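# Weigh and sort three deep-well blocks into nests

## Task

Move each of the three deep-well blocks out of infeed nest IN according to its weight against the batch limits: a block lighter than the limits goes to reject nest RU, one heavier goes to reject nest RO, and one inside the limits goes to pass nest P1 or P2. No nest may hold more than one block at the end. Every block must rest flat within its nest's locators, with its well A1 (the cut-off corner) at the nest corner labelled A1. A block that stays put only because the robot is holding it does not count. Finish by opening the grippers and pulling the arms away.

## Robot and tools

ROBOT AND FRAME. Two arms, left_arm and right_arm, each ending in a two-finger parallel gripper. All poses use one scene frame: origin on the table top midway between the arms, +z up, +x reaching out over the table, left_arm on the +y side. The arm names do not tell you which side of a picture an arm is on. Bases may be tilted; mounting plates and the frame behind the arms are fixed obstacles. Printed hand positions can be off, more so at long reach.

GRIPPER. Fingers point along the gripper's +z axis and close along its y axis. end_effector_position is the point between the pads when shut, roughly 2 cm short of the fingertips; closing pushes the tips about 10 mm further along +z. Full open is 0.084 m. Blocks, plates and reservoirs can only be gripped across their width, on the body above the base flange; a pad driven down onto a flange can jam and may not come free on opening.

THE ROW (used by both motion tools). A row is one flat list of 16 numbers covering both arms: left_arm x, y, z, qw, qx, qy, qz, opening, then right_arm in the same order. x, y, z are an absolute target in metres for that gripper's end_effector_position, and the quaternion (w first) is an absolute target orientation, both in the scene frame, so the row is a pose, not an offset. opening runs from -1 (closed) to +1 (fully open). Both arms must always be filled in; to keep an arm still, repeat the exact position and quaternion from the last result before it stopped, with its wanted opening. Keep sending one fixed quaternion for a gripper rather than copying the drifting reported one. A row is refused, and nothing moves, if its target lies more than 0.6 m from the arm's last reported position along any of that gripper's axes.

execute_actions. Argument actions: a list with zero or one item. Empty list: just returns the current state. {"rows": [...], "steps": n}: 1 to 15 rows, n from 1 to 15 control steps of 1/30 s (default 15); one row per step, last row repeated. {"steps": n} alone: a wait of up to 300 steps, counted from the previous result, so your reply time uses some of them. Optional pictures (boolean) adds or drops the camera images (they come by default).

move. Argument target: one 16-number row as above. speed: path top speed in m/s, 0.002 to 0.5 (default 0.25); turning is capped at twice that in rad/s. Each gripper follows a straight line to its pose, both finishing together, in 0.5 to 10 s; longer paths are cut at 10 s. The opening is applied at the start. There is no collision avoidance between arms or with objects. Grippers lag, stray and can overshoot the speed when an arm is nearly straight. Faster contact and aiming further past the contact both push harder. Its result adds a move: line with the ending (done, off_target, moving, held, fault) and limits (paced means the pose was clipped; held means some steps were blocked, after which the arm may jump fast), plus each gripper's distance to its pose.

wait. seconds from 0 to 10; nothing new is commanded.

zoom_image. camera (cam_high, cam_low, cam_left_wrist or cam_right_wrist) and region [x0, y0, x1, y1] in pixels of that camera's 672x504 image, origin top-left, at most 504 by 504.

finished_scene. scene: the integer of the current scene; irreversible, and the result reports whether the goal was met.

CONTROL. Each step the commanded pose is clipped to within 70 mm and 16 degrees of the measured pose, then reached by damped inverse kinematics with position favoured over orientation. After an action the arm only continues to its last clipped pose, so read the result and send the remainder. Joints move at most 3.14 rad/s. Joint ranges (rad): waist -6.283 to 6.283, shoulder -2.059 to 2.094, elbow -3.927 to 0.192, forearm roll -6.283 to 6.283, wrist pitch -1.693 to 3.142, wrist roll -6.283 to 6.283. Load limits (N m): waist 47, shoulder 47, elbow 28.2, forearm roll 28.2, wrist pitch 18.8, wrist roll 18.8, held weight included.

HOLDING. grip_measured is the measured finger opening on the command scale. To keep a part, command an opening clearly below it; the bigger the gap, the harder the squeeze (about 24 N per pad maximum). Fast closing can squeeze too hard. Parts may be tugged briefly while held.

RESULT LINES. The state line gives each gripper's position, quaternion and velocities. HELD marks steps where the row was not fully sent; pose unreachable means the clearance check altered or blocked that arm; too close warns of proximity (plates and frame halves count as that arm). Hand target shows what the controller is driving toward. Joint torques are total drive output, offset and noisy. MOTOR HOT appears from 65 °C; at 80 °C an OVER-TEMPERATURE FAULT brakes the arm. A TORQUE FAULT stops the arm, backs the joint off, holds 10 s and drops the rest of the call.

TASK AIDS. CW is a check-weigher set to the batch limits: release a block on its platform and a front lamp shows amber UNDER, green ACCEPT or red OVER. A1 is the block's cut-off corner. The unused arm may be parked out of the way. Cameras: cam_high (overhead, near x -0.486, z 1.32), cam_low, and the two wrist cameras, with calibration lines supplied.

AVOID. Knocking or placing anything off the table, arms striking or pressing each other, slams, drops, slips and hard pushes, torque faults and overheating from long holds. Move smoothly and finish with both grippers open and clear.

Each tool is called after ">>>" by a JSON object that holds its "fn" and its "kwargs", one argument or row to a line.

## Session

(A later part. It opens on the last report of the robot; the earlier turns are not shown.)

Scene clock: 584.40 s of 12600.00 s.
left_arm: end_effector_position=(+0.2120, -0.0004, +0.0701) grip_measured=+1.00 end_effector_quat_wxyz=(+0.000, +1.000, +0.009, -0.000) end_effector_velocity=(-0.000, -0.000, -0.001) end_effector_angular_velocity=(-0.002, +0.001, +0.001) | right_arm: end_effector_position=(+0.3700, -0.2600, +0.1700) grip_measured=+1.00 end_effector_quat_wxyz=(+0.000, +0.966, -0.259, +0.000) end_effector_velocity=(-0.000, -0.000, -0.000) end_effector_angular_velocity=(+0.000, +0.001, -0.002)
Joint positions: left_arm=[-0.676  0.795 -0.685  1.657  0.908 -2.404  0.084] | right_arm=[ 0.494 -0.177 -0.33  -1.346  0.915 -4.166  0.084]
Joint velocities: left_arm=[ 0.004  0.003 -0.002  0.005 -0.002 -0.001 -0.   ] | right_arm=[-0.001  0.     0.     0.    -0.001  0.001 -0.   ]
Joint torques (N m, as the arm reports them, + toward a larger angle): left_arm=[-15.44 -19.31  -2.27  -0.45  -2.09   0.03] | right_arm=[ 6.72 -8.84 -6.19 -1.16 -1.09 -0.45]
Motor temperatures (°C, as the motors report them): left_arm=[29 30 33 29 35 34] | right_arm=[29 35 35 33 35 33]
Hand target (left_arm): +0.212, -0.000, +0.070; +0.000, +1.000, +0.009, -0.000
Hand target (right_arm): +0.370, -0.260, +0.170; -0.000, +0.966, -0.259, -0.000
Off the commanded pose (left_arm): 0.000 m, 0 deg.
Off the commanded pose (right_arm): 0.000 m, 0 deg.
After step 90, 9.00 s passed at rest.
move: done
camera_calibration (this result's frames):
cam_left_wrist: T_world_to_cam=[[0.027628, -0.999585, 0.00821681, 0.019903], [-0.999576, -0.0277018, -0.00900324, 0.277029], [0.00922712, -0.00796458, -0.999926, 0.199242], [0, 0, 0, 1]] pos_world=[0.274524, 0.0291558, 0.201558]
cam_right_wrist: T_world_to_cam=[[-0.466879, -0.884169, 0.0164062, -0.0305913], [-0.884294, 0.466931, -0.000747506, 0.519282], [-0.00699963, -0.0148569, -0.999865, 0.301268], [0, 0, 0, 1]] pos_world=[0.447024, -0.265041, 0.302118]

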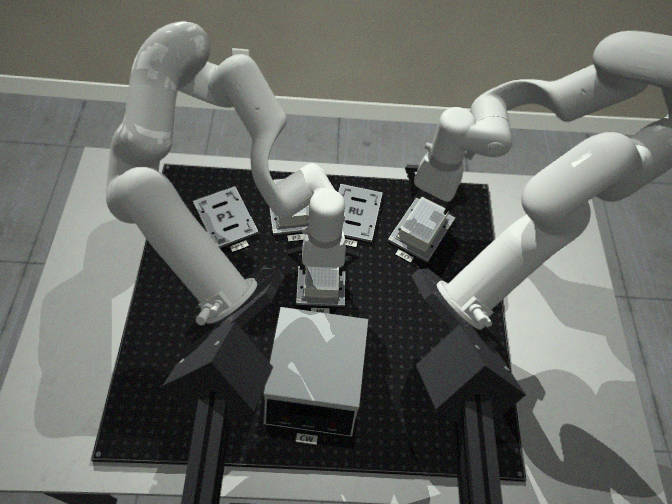

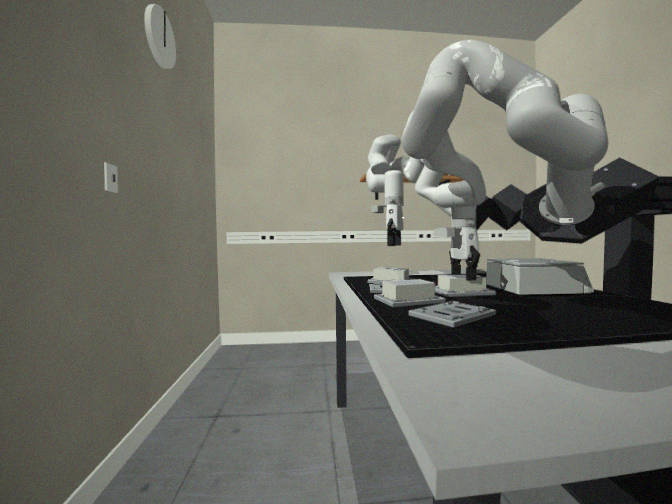

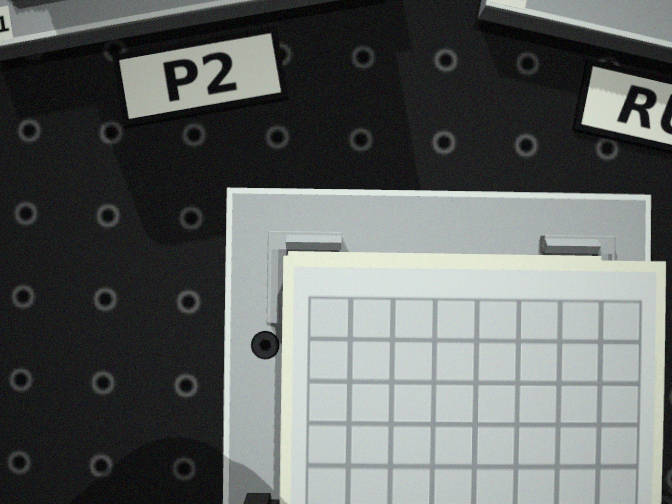

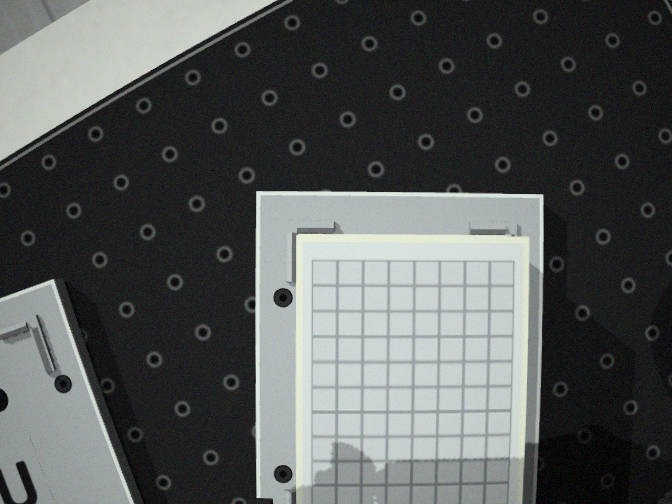

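Passed over. Grasp at 0.059 and record refs.

>>> {"fn": "move", "kwargs": {
  "target": [0.212,-0.0004,0.059,0,1,0.009,0,1,0.37,-0.26,0.17,0,0.966,-0.259,0,1],
  "speed": 0.01
}}

>>> {"fn": "move", "kwargs": {
  "target": [0.212,-0.0004,0.059,0,1,0.009,0,-0.2,0.37,-0.26,0.17,0,0.966,-0.259,0,1],
  "speed": 0.01
}}

>>> {"fn": "move", "kwargs": {
  "target": [0.212,-0.0004,0.08,0,1,0.009,0,-0.2,0.37,-0.26,0.17,0,0.966,-0.259,0,1],
  "speed": 0.015
}}

>>> {"fn": "move", "kwargs": {
  "target": [0.212,-0.0004,0.14,0,1,0.009,0,-0.2,0.37,-0.26,0.17,0,0.966,-0.259,0,1],
  "speed": 0.04
}}

>>> {"fn": "move", "kwargs": {
  "target": [0.33,0.13,0.14,0,0.985,0.17,0,-0.2,0.37,-0.26,0.17,0,0.966,-0.259,0,1],
  "speed": 0.12
}}

>>> {"fn": "move", "kwargs": {
  "target": [0.38,0.26,0.14,0,0.966,0.259,0,-0.2,0.37,-0.26,0.17,0,0.966,-0.259,0,1],
  "speed": 0.1
}}

>>> {"fn": "wait", "kwargs": {
  "seconds": 0.5
}}

Scene clock: 605.20 s of 12600.00 s.
left_arm: end_effector_position=(+0.2120, -0.0004, +0.0592) grip_measured=+1.00 end_effector_quat_wxyz=(+0.000, +1.000, +0.009, -0.000) end_effector_velocity=(+0.000, -0.000, -0.002) end_effector_angular_velocity=(-0.001, -0.002, -0.001) | right_arm: end_effector_position=(+0.3700, -0.2600, +0.1700) grip_measured=+1.00 end_effector_quat_wxyz=(+0.000, +0.966, -0.259, -0.000) end_effector_velocity=(-0.000, +0.000, -0.000) end_effector_angular_velocity=(+0.001, +0.001, -0.001)
Joint positions: left_arm=[-0.646  0.822 -0.702  1.694  0.913 -2.415  0.084] | right_arm=[ 0.494 -0.177 -0.33  -1.346  0.915 -4.166  0.084]
Joint velocities: left_arm=[ 0.005  0.005 -0.004  0.008  0.002 -0.002  0.   ] | right_arm=[-0.001  0.    -0.     0.    -0.002 -0.    -0.   ]
Joint torques (N m, as the arm reports them, + toward a larger angle): left_arm=[-15.48 -18.99  -1.52  -0.42  -2.2    0.04] | right_arm=[ 7.07 -8.64 -6.87 -1.43 -1.08 -0.18]
Motor temperatures (°C, as the motors report them): left_arm=[29 30 33 29 35 34] | right_arm=[29 35 35 33 35 33]
Hand target (left_arm): +0.212, -0.000, +0.059; +0.000, +1.000, +0.009, -0.000
Hand target (right_arm): +0.370, -0.260, +0.170; +0.000, +0.966, -0.259, -0.000
Off the commanded pose (left_arm): 0.000 m, 0 deg.
Off the commanded pose (right_arm): 0.000 m, 0 deg.
After step 90, 16.47 s passed at rest.
move: done
camera_calibration (this result's frames):
cam_left_wrist: T_world_to_cam=[[0.0276271, -0.999585, 0.00818755, 0.0200032], [-0.999576, -0.0277004, -0.0089799, 0.276921], [0.00920297, -0.00793599, -0.999926, 0.188346], [0, 0, 0, 1]] pos_world=[0.274518, 0.0291604, 0.190656]
cam_right_wrist: T_world_to_cam=[[-0.466879, -0.884169, 0.0164063, -0.0305913], [-0.884294, 0.466931, -0.00074747, 0.519282], [-0.00699972, -0.014857, -0.999865, 0.301268], [0, 0, 0, 1]] pos_world=[0.447024, -0.265041, 0.302118]

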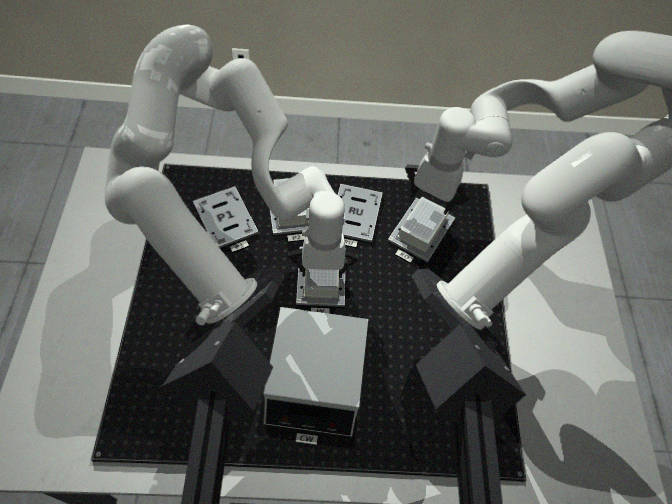

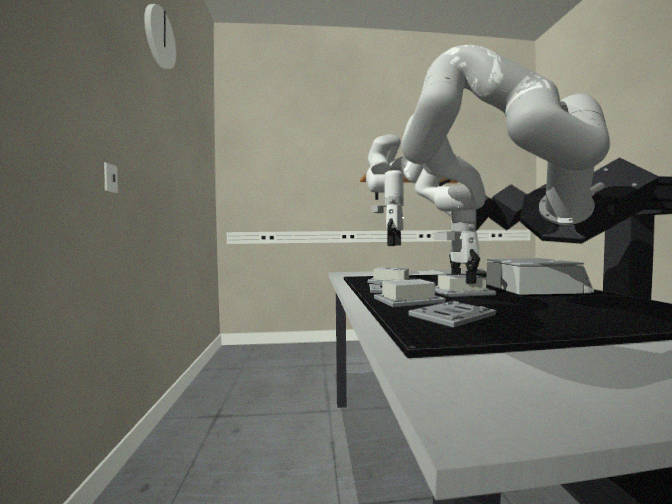

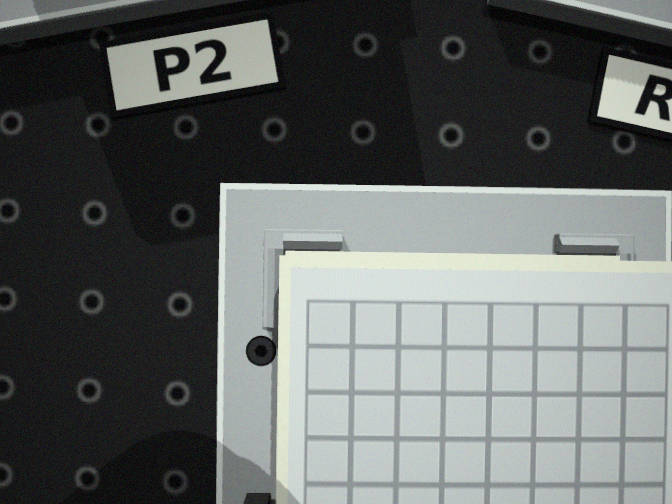

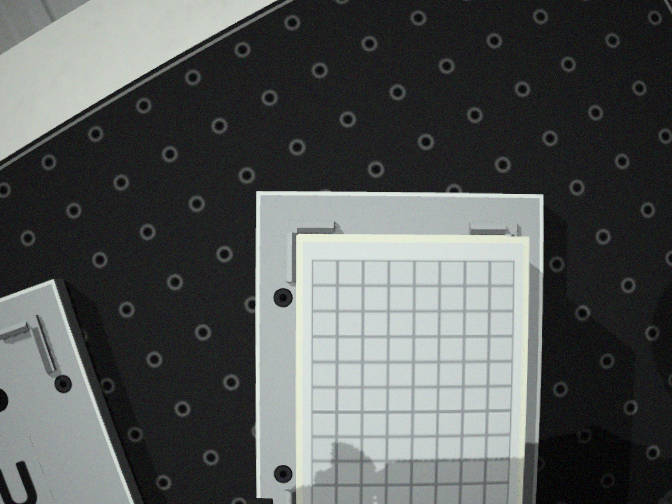

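Scene clock: 605.90 s of 12600.00 s.
left_arm: end_effector_position=(+0.2120, -0.0004, +0.0592) grip_measured=+0.96 end_effector_quat_wxyz=(+0.000, +1.000, +0.009, +0.000) end_effector_velocity=(+0.000, -0.000, -0.000) end_effector_angular_velocity=(+0.000, -0.001, +0.000) | right_arm: end_effector_position=(+0.3700, -0.2600, +0.1700) grip_measured=+1.00 end_effector_quat_wxyz=(-0.000, +0.966, -0.259, -0.000) end_effector_velocity=(-0.001, -0.001, -0.000) end_effector_angular_velocity=(-0.002, +0.003, +0.000)
Joint positions: left_arm=[-0.646  0.822 -0.702  1.694  0.913 -2.415  0.083] | right_arm=[ 0.494 -0.177 -0.33  -1.346  0.915 -4.166  0.084]
Joint velocities: left_arm=[ 0.     0.    -0.001  0.     0.001  0.     0.   ] | right_arm=[-0.002  0.     0.     0.002  0.001 -0.002 -0.   ]
Joint torques (N m, as the arm reports them, + toward a larger angle): left_arm=[-13.06 -15.3   -3.76  -0.24  -2.03  -0.16] | right_arm=[ 7.29 -9.41 -6.04 -1.01 -1.19  0.  ]
Motor temperatures (°C, as the motors report them): left_arm=[29 30 33 29 35 34] | right_arm=[29 35 35 33 35 33]
Hand target (left_arm): +0.212, -0.000, +0.059; +0.000, +1.000, +0.009, -0.000
Hand target (right_arm): +0.370, -0.260, +0.170; +0.000, +0.966, -0.259, +0.000
Off the commanded pose (left_arm): 0.000 m, 0 deg.
Off the commanded pose (right_arm): 0.000 m, 0 deg.
move: done
camera_calibration (this result's frames):
cam_left_wrist: T_world_to_cam=[[0.0274516, -0.999589, 0.00830305, 0.0200704], [-0.999579, -0.0275276, -0.00918972, 0.27693], [0.0094145, -0.00804728, -0.999923, 0.18825], [0, 0, 0, 1]] pos_world=[0.27449, 0.0292002, 0.190614]
cam_right_wrist: T_world_to_cam=[[-0.466879, -0.884169, 0.0164062, -0.0305913], [-0.884294, 0.46693, -0.000747483, 0.519282], [-0.00699963, -0.0148568, -0.999865, 0.301268], [0, 0, 0, 1]] pos_world=[0.447024, -0.265041, 0.302118]

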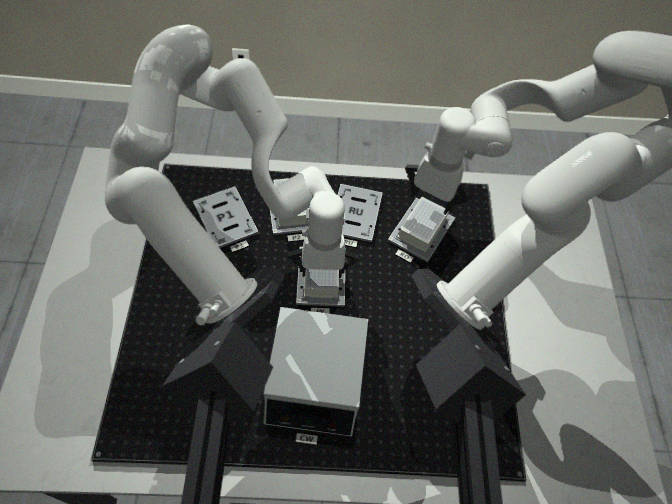

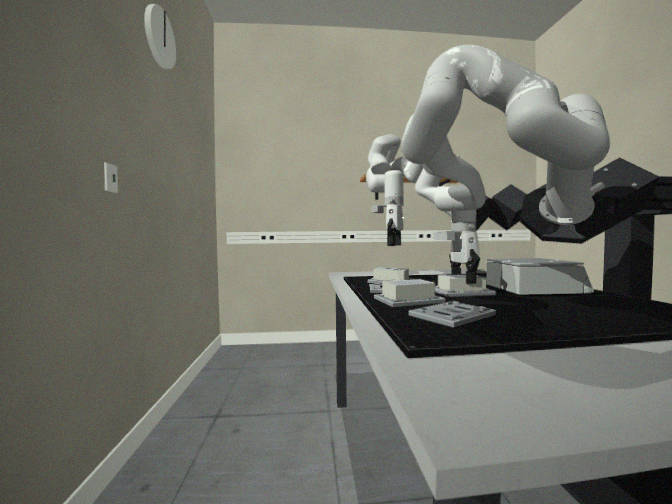

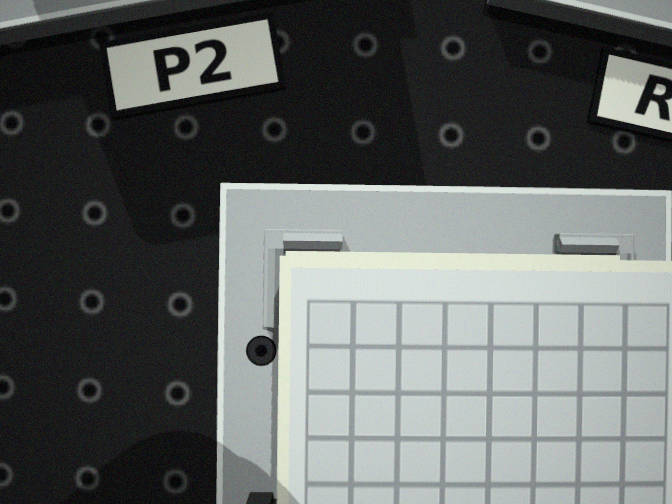

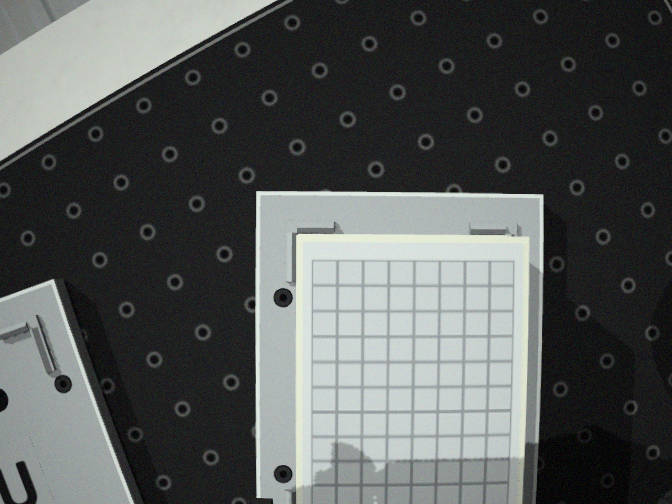

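Scene clock: 607.57 s of 12600.00 s.
left_arm: end_effector_position=(+0.2120, -0.0003, +0.0798) grip_measured=+0.96 end_effector_quat_wxyz=(-0.000, +1.000, +0.009, +0.000) end_effector_velocity=(-0.000, +0.000, +0.002) end_effector_angular_velocity=(+0.001, +0.000, -0.001) | right_arm: end_effector_position=(+0.3700, -0.2600, +0.1700) grip_measured=+1.00 end_effector_quat_wxyz=(+0.000, +0.966, -0.259, -0.000) end_effector_velocity=(-0.000, +0.000, -0.000) end_effector_angular_velocity=(+0.001, +0.002, -0.001)
Joint positions: left_arm=[-0.703  0.771 -0.67   1.623  0.905 -2.392  0.083] | right_arm=[ 0.494 -0.177 -0.33  -1.346  0.915 -4.166  0.084]
Joint velocities: left_arm=[-0.005 -0.004  0.003 -0.007 -0.     0.002 -0.   ] | right_arm=[-0.     0.     0.     0.001 -0.001 -0.    -0.   ]
Joint torques (N m, as the arm reports them, + toward a larger angle): left_arm=[-15.46 -19.37  -2.84  -0.6   -2.22   0.1 ] | right_arm=[ 6.91 -8.53 -6.06 -0.53 -1.29 -0.36]
Motor temperatures (°C, as the motors report them): left_arm=[29 30 33 29 35 34] | right_arm=[29 35 35 33 35 33]
Hand target (left_arm): +0.212, -0.000, +0.080; -0.000, +1.000, +0.009, +0.000
Hand target (right_arm): +0.370, -0.260, +0.170; +0.000, +0.966, -0.259, -0.000
Off the commanded pose (left_arm): 0.000 m, 0 deg.
Off the commanded pose (right_arm): 0.000 m, 0 deg.
move: done
camera_calibration (this result's frames):
cam_left_wrist: T_world_to_cam=[[0.0276145, -0.999586, 0.00806577, 0.0199233], [-0.999574, -0.0276883, -0.00918749, 0.277147], [0.00940702, -0.00780863, -0.999925, 0.208893], [0, 0, 0, 1]] pos_world=[0.274513, 0.0292199, 0.211263]
cam_right_wrist: T_world_to_cam=[[-0.466879, -0.884169, 0.0164064, -0.0305913], [-0.884294, 0.466931, -0.000747519, 0.519282], [-0.00699969, -0.014857, -0.999865, 0.301268], [0, 0, 0, 1]] pos_world=[0.447024, -0.265041, 0.302118]

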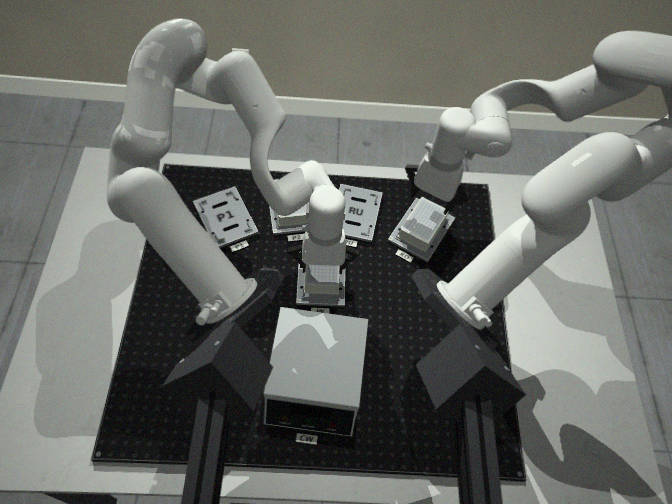

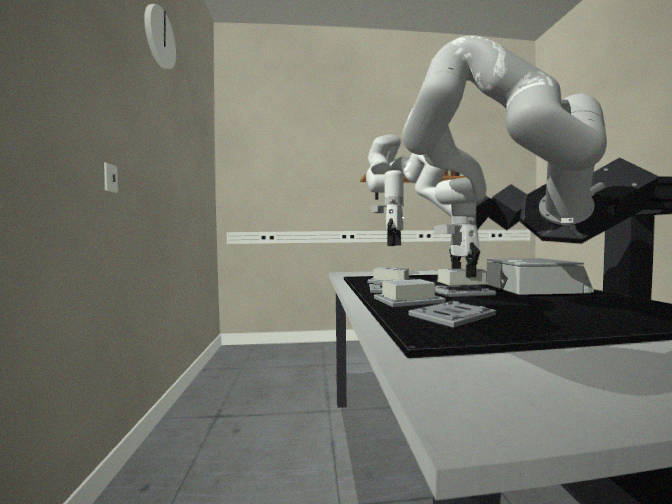

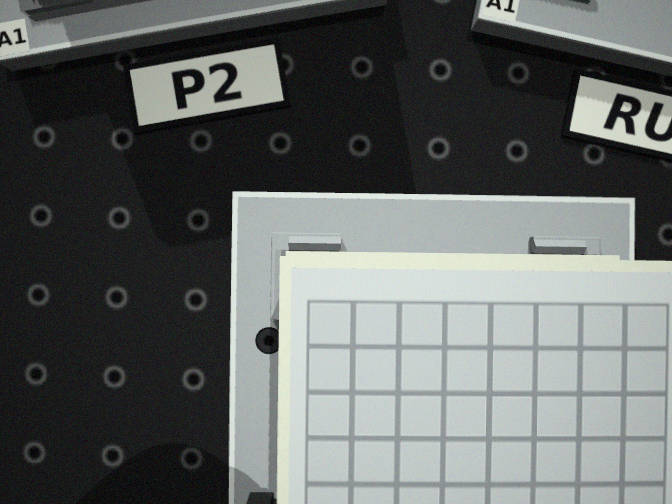

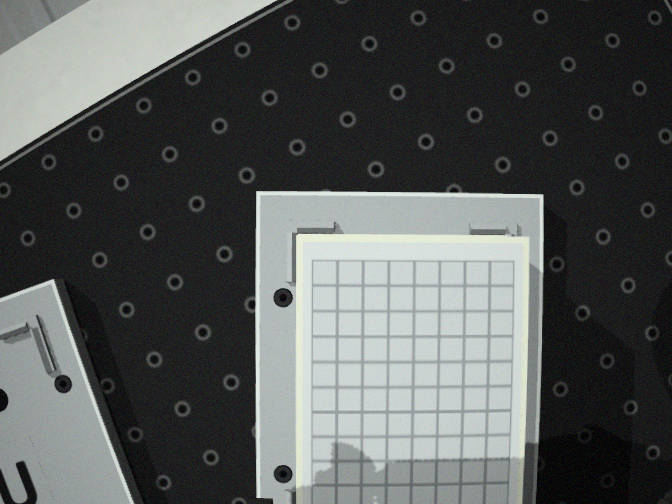

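Scene clock: 609.47 s of 12600.00 s.
left_arm: end_effector_position=(+0.2120, -0.0002, +0.1397) grip_measured=+0.96 end_effector_quat_wxyz=(-0.000, +1.000, +0.009, +0.000) end_effector_velocity=(+0.000, +0.001, +0.001) end_effector_angular_velocity=(+0.003, +0.000, +0.000) | right_arm: end_effector_position=(+0.3700, -0.2600, +0.1700) grip_measured=+1.00 end_effector_quat_wxyz=(+0.000, +0.966, -0.259, -0.000) end_effector_velocity=(-0.000, -0.000, +0.000) end_effector_angular_velocity=(-0.001, +0.000, -0.000)
Joint positions: left_arm=[-0.873  0.621 -0.594  1.395  0.899 -2.298  0.083] | right_arm=[ 0.494 -0.177 -0.33  -1.346  0.915 -4.166  0.084]
Joint velocities: left_arm=[-0.004 -0.004  0.001 -0.009  0.002  0.005  0.   ] | right_arm=[ 0.001  0.    -0.     0.001  0.001  0.     0.   ]
Joint torques (N m, as the arm reports them, + toward a larger angle): left_arm=[-14.83 -18.97  -6.51  -0.33  -2.26   0.06] | right_arm=[ 6.97 -8.37 -6.32 -0.67 -1.18 -0.52]
Motor temperatures (°C, as the motors report them): left_arm=[29 30 33 29 35 34] | right_arm=[29 35 35 33 35 33]
Hand target (left_arm): +0.212, -0.000, +0.140; -0.000, +1.000, +0.009, +0.000
Hand target (right_arm): +0.370, -0.260, +0.170; +0.000, +0.966, -0.259, +0.000
Off the commanded pose (left_arm): 0.000 m, 0 deg.
Off the commanded pose (right_arm): 0.000 m, 0 deg.
move: done
camera_calibration (this result's frames):
cam_left_wrist: T_world_to_cam=[[0.0276106, -0.999589, 0.00768701, 0.0196361], [-0.999573, -0.0276819, -0.00933479, 0.277695], [0.00954374, -0.00742599, -0.999927, 0.268751], [0, 0, 0, 1]] pos_world=[0.274469, 0.0293109, 0.271172]
cam_right_wrist: T_world_to_cam=[[-0.466879, -0.884169, 0.0164062, -0.0305914], [-0.884294, 0.46693, -0.000747481, 0.519282], [-0.00699967, -0.0148569, -0.999865, 0.301268], [0, 0, 0, 1]] pos_world=[0.447024, -0.265041, 0.302118]

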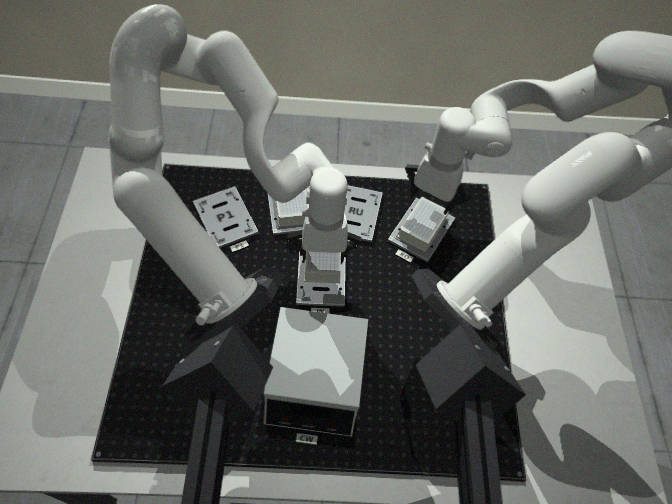

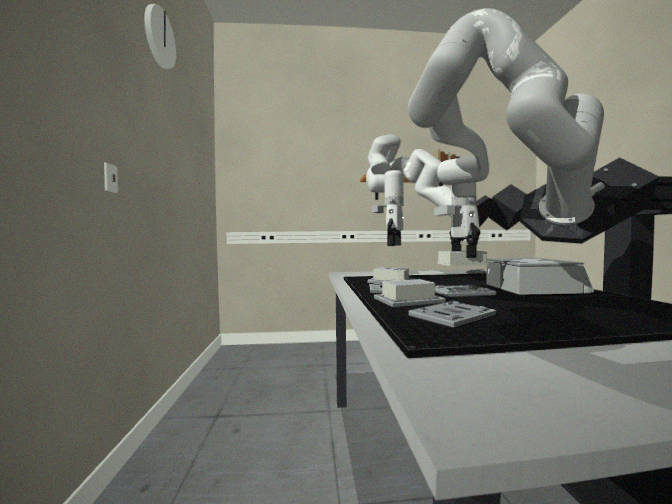

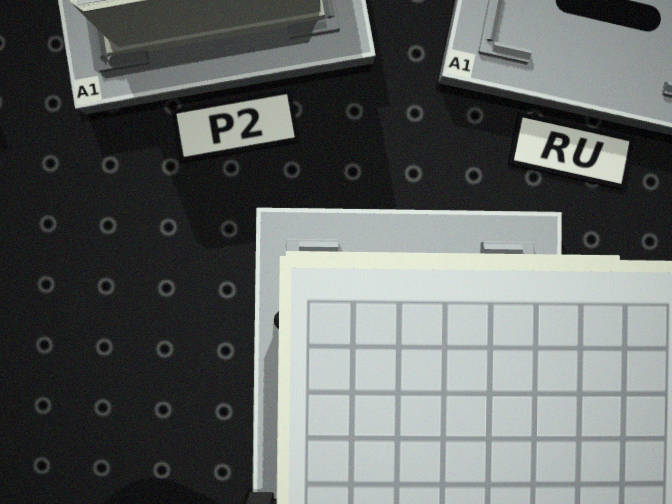

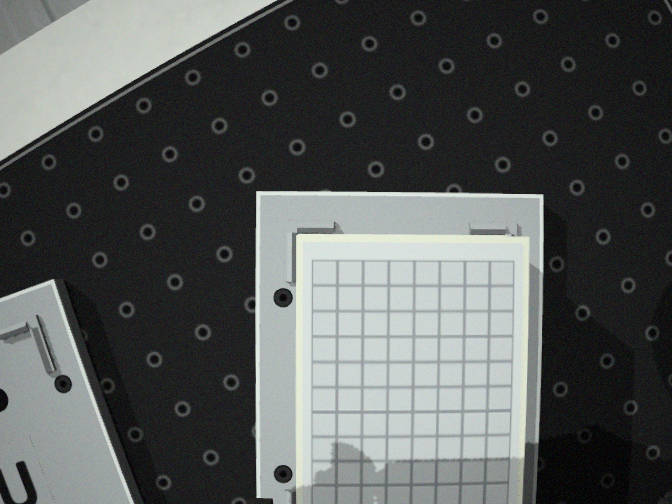

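Scene clock: 611.43 s of 12600.00 s.
left_arm: end_effector_position=(+0.3298, +0.1293, +0.1401) grip_measured=+0.96 end_effector_quat_wxyz=(-0.000, +0.985, +0.170, -0.000) end_effector_velocity=(+0.002, +0.001, +0.001) end_effector_angular_velocity=(-0.003, +0.001, +0.004) | right_arm: end_effector_position=(+0.3700, -0.2600, +0.1700) grip_measured=+1.00 end_effector_quat_wxyz=(-0.000, +0.966, -0.259, +0.000) end_effector_velocity=(+0.000, -0.000, -0.000) end_effector_angular_velocity=(+0.000, +0.000, -0.000)
Joint positions: left_arm=[-0.481  0.031 -0.38   1.481  0.885 -2.137  0.083] | right_arm=[ 0.494 -0.177 -0.33  -1.346  0.915 -4.166  0.084]
Joint velocities: left_arm=[ 0.005 -0.009  0.001 -0.003 -0.004  0.007  0.   ] | right_arm=[-0.001 -0.    -0.     0.    -0.001 -0.001  0.   ]
Joint torques (N m, as the arm reports them, + toward a larger angle): left_arm=[-10.61 -15.45  -5.16  -0.35  -2.24   0.1 ] | right_arm=[ 6.62 -8.81 -5.82 -0.76 -1.27 -0.3 ]
Motor temperatures (°C, as the motors report them): left_arm=[29 30 33 29 35 34] | right_arm=[29 35 35 33 35 33]
Hand target (left_arm): +0.330, +0.130, +0.140; -0.000, +0.985, +0.170, -0.000
Hand target (right_arm): +0.370, -0.260, +0.170; +0.000, +0.966, -0.259, -0.000
Off the commanded pose (left_arm): 0.001 m, 0 deg.
Off the commanded pose (right_arm): 0.000 m, 0 deg.
move: done
camera_calibration (this result's frames):
cam_left_wrist: T_world_to_cam=[[0.343505, -0.93912, 0.00758375, 0.033856], [-0.939088, -0.343564, -0.00876256, 0.41989], [0.0108346, -0.00411183, -0.999933, 0.268093], [0, 0, 0, 1]] pos_world=[0.379779, 0.177156, 0.271498]
cam_right_wrist: T_world_to_cam=[[-0.466879, -0.884169, 0.0164061, -0.0305913], [-0.884294, 0.46693, -0.000747667, 0.519282], [-0.00699942, -0.0148568, -0.999865, 0.301268], [0, 0, 0, 1]] pos_world=[0.447024, -0.265041, 0.302118]

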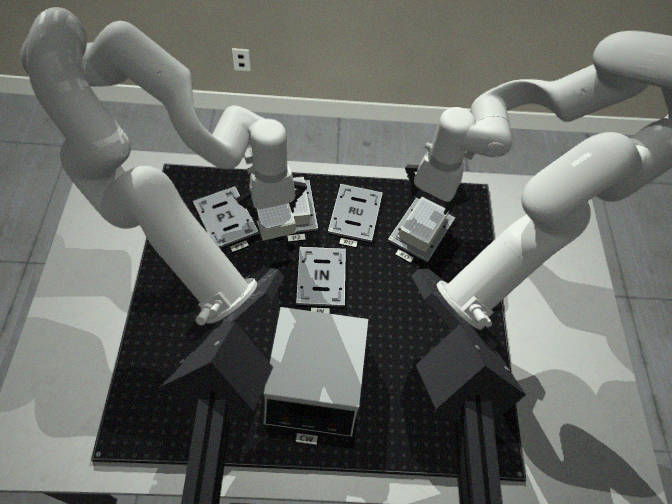

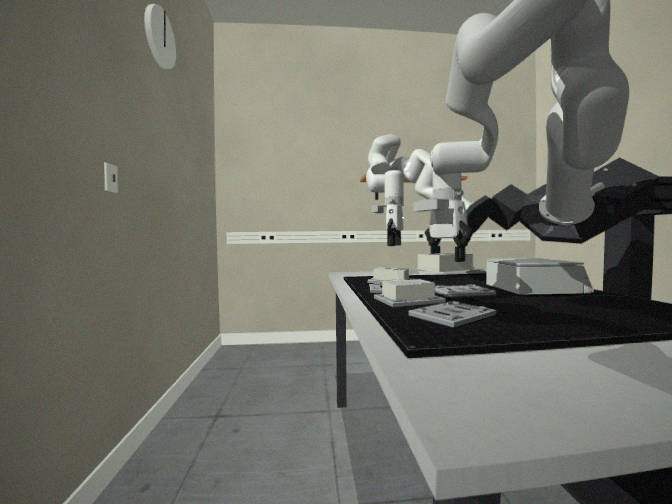

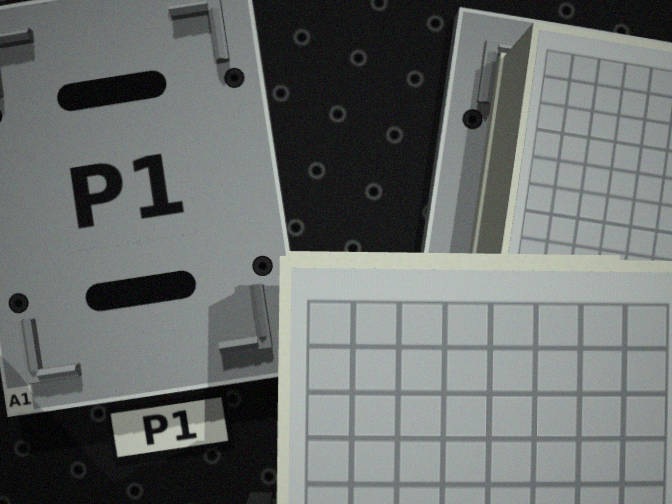

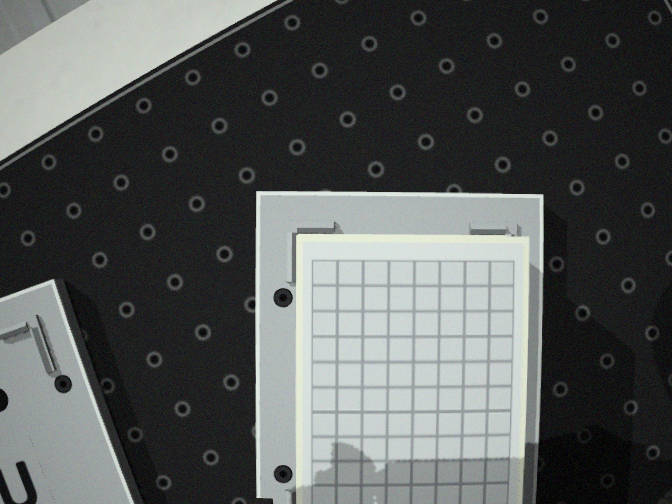

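Scene clock: 613.30 s of 12600.00 s.
left_arm: end_effector_position=(+0.3799, +0.2594, +0.1398) grip_measured=+0.96 end_effector_quat_wxyz=(-0.000, +0.966, +0.259, -0.000) end_effector_velocity=(+0.001, +0.002, +0.000) end_effector_angular_velocity=(-0.004, +0.002, +0.003) | right_arm: end_effector_position=(+0.3700, -0.2600, +0.1700) grip_measured=+1.00 end_effector_quat_wxyz=(+0.000, +0.966, -0.259, -0.000) end_effector_velocity=(-0.000, +0.000, +0.000) end_effector_angular_velocity=(+0.002, +0.001, +0.001)
Joint positions: left_arm=[-0.094 -0.438 -0.274  1.453  0.722 -1.797  0.083] | right_arm=[ 0.494 -0.177 -0.33  -1.346  0.915 -4.166  0.084]
Joint velocities: left_arm=[ 0.01  -0.008 -0.    -0.007 -0.009  0.015 -0.   ] | right_arm=[-0.001 -0.    -0.     0.    -0.002 -0.001  0.   ]
Joint torques (N m, as the arm reports them, + toward a larger angle): left_arm=[ -5.28 -16.31  -6.14  -0.54  -2.23   0.12] | right_arm=[ 7.56 -8.5  -6.15 -0.78 -1.21 -0.13]
Motor temperatures (°C, as the motors report them): left_arm=[29 30 33 29 35 34] | right_arm=[29 35 35 33 35 33]
Hand target (left_arm): +0.380, +0.260, +0.140; -0.000, +0.966, +0.259, -0.000
Hand target (right_arm): +0.370, -0.260, +0.170; -0.000, +0.966, -0.259, -0.000
Off the commanded pose (left_arm): 0.001 m, 0 deg.
Off the commanded pose (right_arm): 0.000 m, 0 deg.
move: done
camera_calibration (this result's frames):
cam_left_wrist: T_world_to_cam=[[0.508039, -0.861302, 0.00739314, 0.0561035], [-0.861264, -0.508089, -0.00841425, 0.524675], [0.0110036, -0.00209267, -0.999937, 0.267278], [0, 0, 0, 1]] pos_world=[0.42044, 0.315463, 0.271261]
cam_right_wrist: T_world_to_cam=[[-0.466879, -0.884169, 0.0164062, -0.0305913], [-0.884294, 0.46693, -0.000747472, 0.519282], [-0.00699968, -0.0148569, -0.999865, 0.301268], [0, 0, 0, 1]] pos_world=[0.447024, -0.265041, 0.302118]

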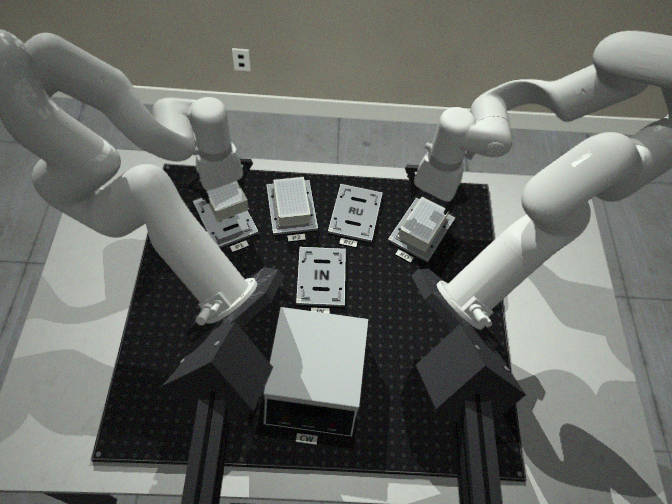

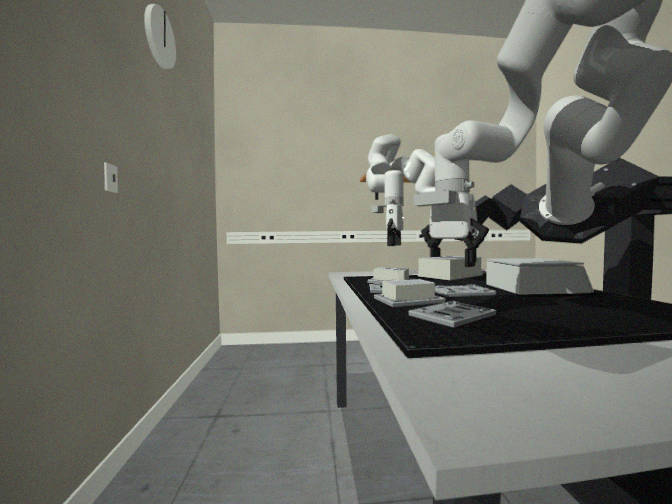

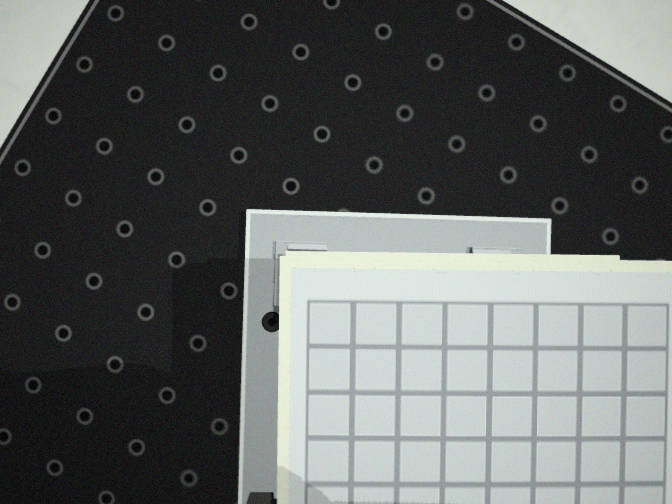

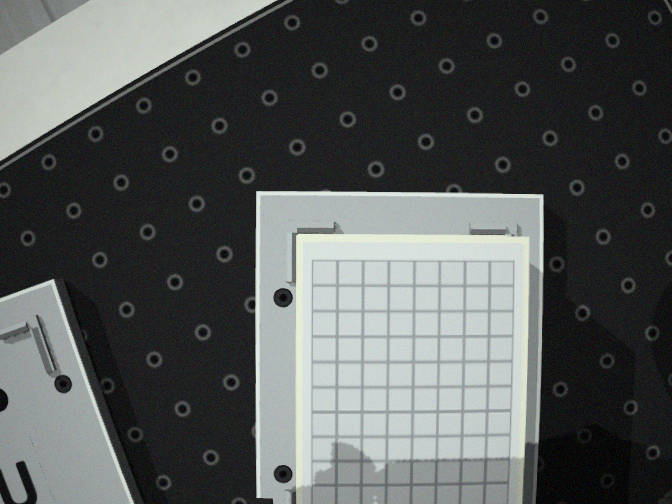

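Scene clock: 613.80 s of 12600.00 s.
left_arm: end_effector_position=(+0.3801, +0.2597, +0.1399) grip_measured=+0.96 end_effector_quat_wxyz=(-0.000, +0.966, +0.259, -0.000) end_effector_velocity=(-0.000, +0.001, -0.000) end_effector_angular_velocity=(+0.002, +0.002, +0.001) | right_arm: end_effector_position=(+0.3700, -0.2600, +0.1700) grip_measured=+1.00 end_effector_quat_wxyz=(-0.000, +0.966, -0.259, +0.000) end_effector_velocity=(+0.001, +0.000, +0.000) end_effector_angular_velocity=(+0.001, -0.003, +0.002)
Joint positions: left_arm=[-0.093 -0.439 -0.274  1.452  0.722 -1.795  0.083] | right_arm=[ 0.494 -0.177 -0.33  -1.346  0.915 -4.166  0.084]
Joint velocities: left_arm=[ 0.002 -0.     0.    -0.     0.001  0.    -0.   ] | right_arm=[ 0.001 -0.    -0.    -0.003 -0.    -0.    -0.   ]
Joint torques (N m, as the arm reports them, + toward a larger angle): left_arm=[ -5.21 -15.96  -6.15  -0.51  -2.21   0.13] | right_arm=[ 6.88 -8.58 -6.11 -0.51 -1.43 -0.03]
Motor temperatures (°C, as the motors report them): left_arm=[29 30 33 29 35 34] | right_arm=[29 35 35 33 35 33]
Hand target (left_arm): +0.380, +0.260, +0.140; -0.000, +0.966, +0.259, -0.000
Hand target (right_arm): +0.370, -0.260, +0.170; -0.000, +0.966, -0.259, -0.000
Off the commanded pose (left_arm): 0.000 m, 0 deg.
Off the commanded pose (right_arm): 0.000 m, 0 deg.
Steps of this call (steps 1 to 15: nothing new was sent). Readings (end_effector_position):
1: left_arm (+0.3799, +0.2594, +0.1398) | right_arm (+0.3700, -0.2600, +0.1700)
2: left_arm (+0.3800, +0.2595, +0.1399) | right_arm (+0.3700, -0.2600, +0.1700)
4: left_arm (+0.3800, +0.2595, +0.1399) | right_arm (+0.3700, -0.2600, +0.1700)
8: left_arm (+0.3801, +0.2596, +0.1399) | right_arm (+0.3700, -0.2600, +0.1700)
15: the state above
camera_calibration (this result's frames):
cam_left_wrist: T_world_to_cam=[[0.508509, -0.861024, 0.00751448, 0.0560144], [-0.860987, -0.508559, -0.00830577, 0.525006], [0.010973, -0.00224631, -0.999937, 0.26737], [0, 0, 0, 1]] pos_world=[0.420606, 0.315827, 0.271293]
cam_right_wrist: T_world_to_cam=[[-0.466879, -0.884169, 0.0164061, -0.0305913], [-0.884294, 0.466931, -0.000747554, 0.519282], [-0.00699956, -0.0148569, -0.999865, 0.301268], [0, 0, 0, 1]] pos_world=[0.447024, -0.265041, 0.302118]

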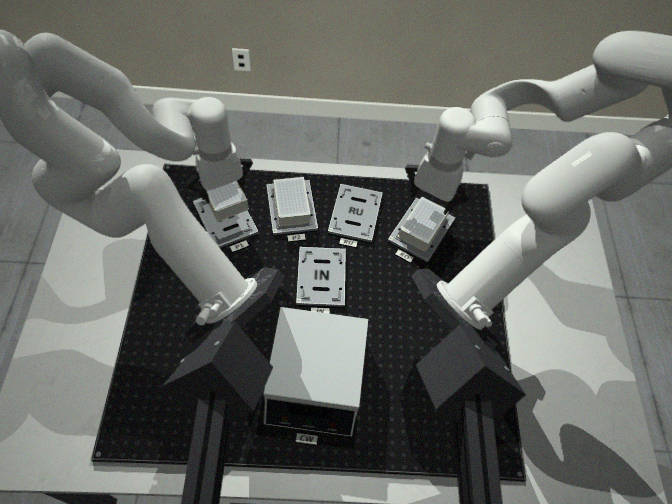

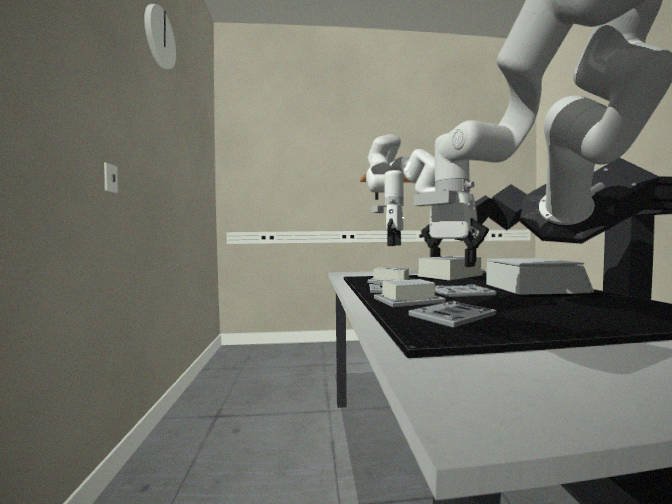

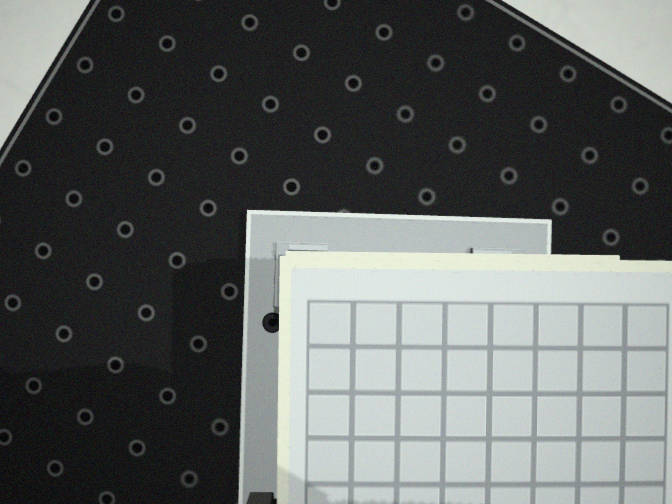

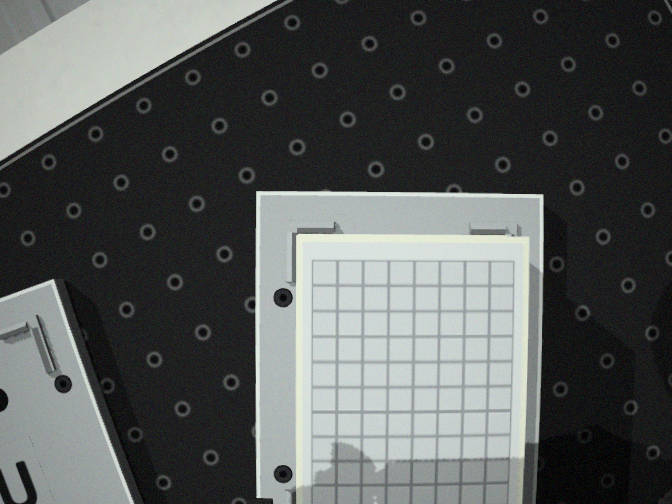

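>>> {"fn": "move", "kwargs": {
  "target": [0.3758,0.2635,0.08,0,0.9684,0.2495,0,-0.2,0.37,-0.26,0.17,0,0.966,-0.259,0,1],
  "speed": 0.04
}}

Scene clock: 636.50 s of 12600.00 s.
left_arm: end_effector_position=(+0.3759, +0.2633, +0.0803) grip_measured=+0.96 end_effector_quat_wxyz=(+0.000, +0.968, +0.250, -0.000) end_effector_velocity=(+0.001, -0.001, -0.001) end_effector_angular_velocity=(-0.002, -0.003, -0.002) | right_arm: end_effector_position=(+0.3700, -0.2600, +0.1700) grip_measured=+1.00 end_effector_quat_wxyz=(+0.000, +0.966, -0.259, -0.000) end_effector_velocity=(-0.000, +0.000, +0.000) end_effector_angular_velocity=(-0.001, -0.000, +0.001)
Joint positions: left_arm=[ 0.081 -0.199 -0.38   1.766  0.621 -1.998  0.083] | right_arm=[ 0.494 -0.177 -0.33  -1.346  0.915 -4.166  0.084]
Joint velocities: left_arm=[ 0.001  0.007 -0.004  0.011 -0.002 -0.008  0.   ] | right_arm=[ 0.002  0.    -0.     0.001  0.001 -0.    -0.   ]
Joint torques (N m, as the arm reports them, + toward a larger angle): left_arm=[ -6.22 -20.37  -2.53  -0.29  -2.28   0.09] | right_arm=[ 7.54 -8.95 -6.14 -0.65 -1.24 -0.23]
Motor temperatures (°C, as the motors report them): left_arm=[29 30 33 29 35 34] | right_arm=[29 35 35 33 35 33]
Hand target (left_arm): +0.376, +0.263, +0.080; +0.000, +0.968, +0.250, -0.000
Hand target (right_arm): +0.370, -0.260, +0.170; -0.000, +0.966, -0.259, -0.000
Off the commanded pose (left_arm): 0.000 m, 0 deg.
Off the commanded pose (right_arm): 0.000 m, 0 deg.
After step 90, 17.80 s passed at rest.
move: done
camera_calibration (this result's frames):
cam_left_wrist: T_world_to_cam=[[0.491666, -0.87074, 0.00871529, 0.0705233], [-0.870704, -0.491732, -0.00865866, 0.521939], [0.011825, -0.00333127, -0.999925, 0.207776], [0, 0, 0, 1]] pos_world=[0.417323, 0.318753, 0.211665]
cam_right_wrist: T_world_to_cam=[[-0.466879, -0.884169, 0.0164063, -0.0305914], [-0.884294, 0.46693, -0.000747516, 0.519282], [-0.00699968, -0.014857, -0.999865, 0.301268], [0, 0, 0, 1]] pos_world=[0.447024, -0.265041, 0.302118]

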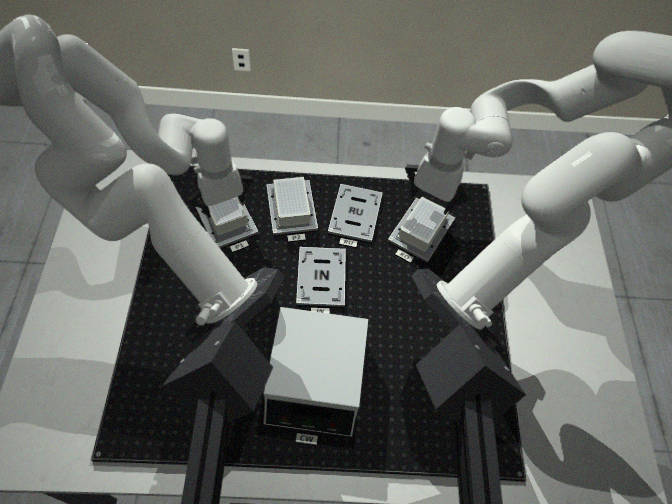

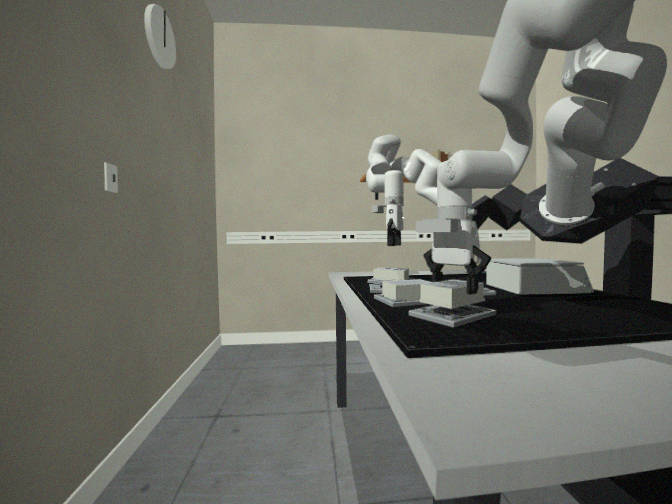

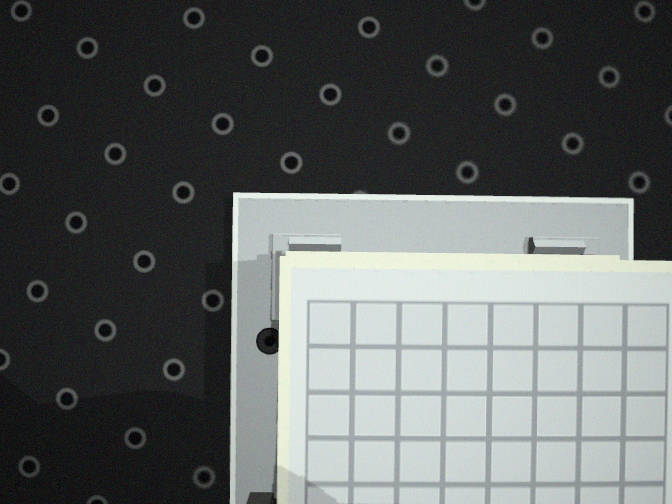

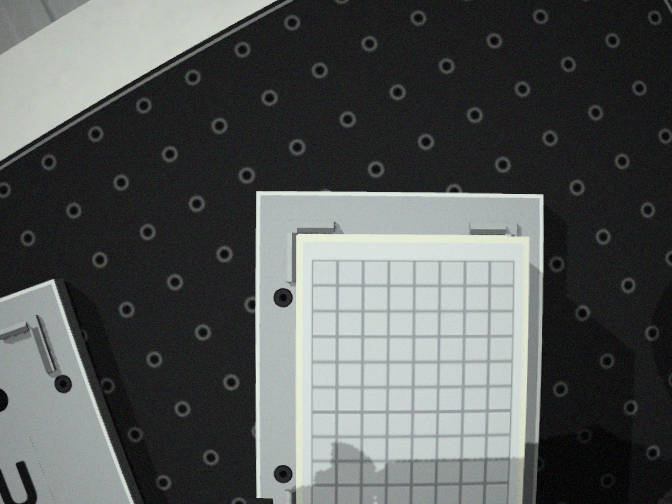

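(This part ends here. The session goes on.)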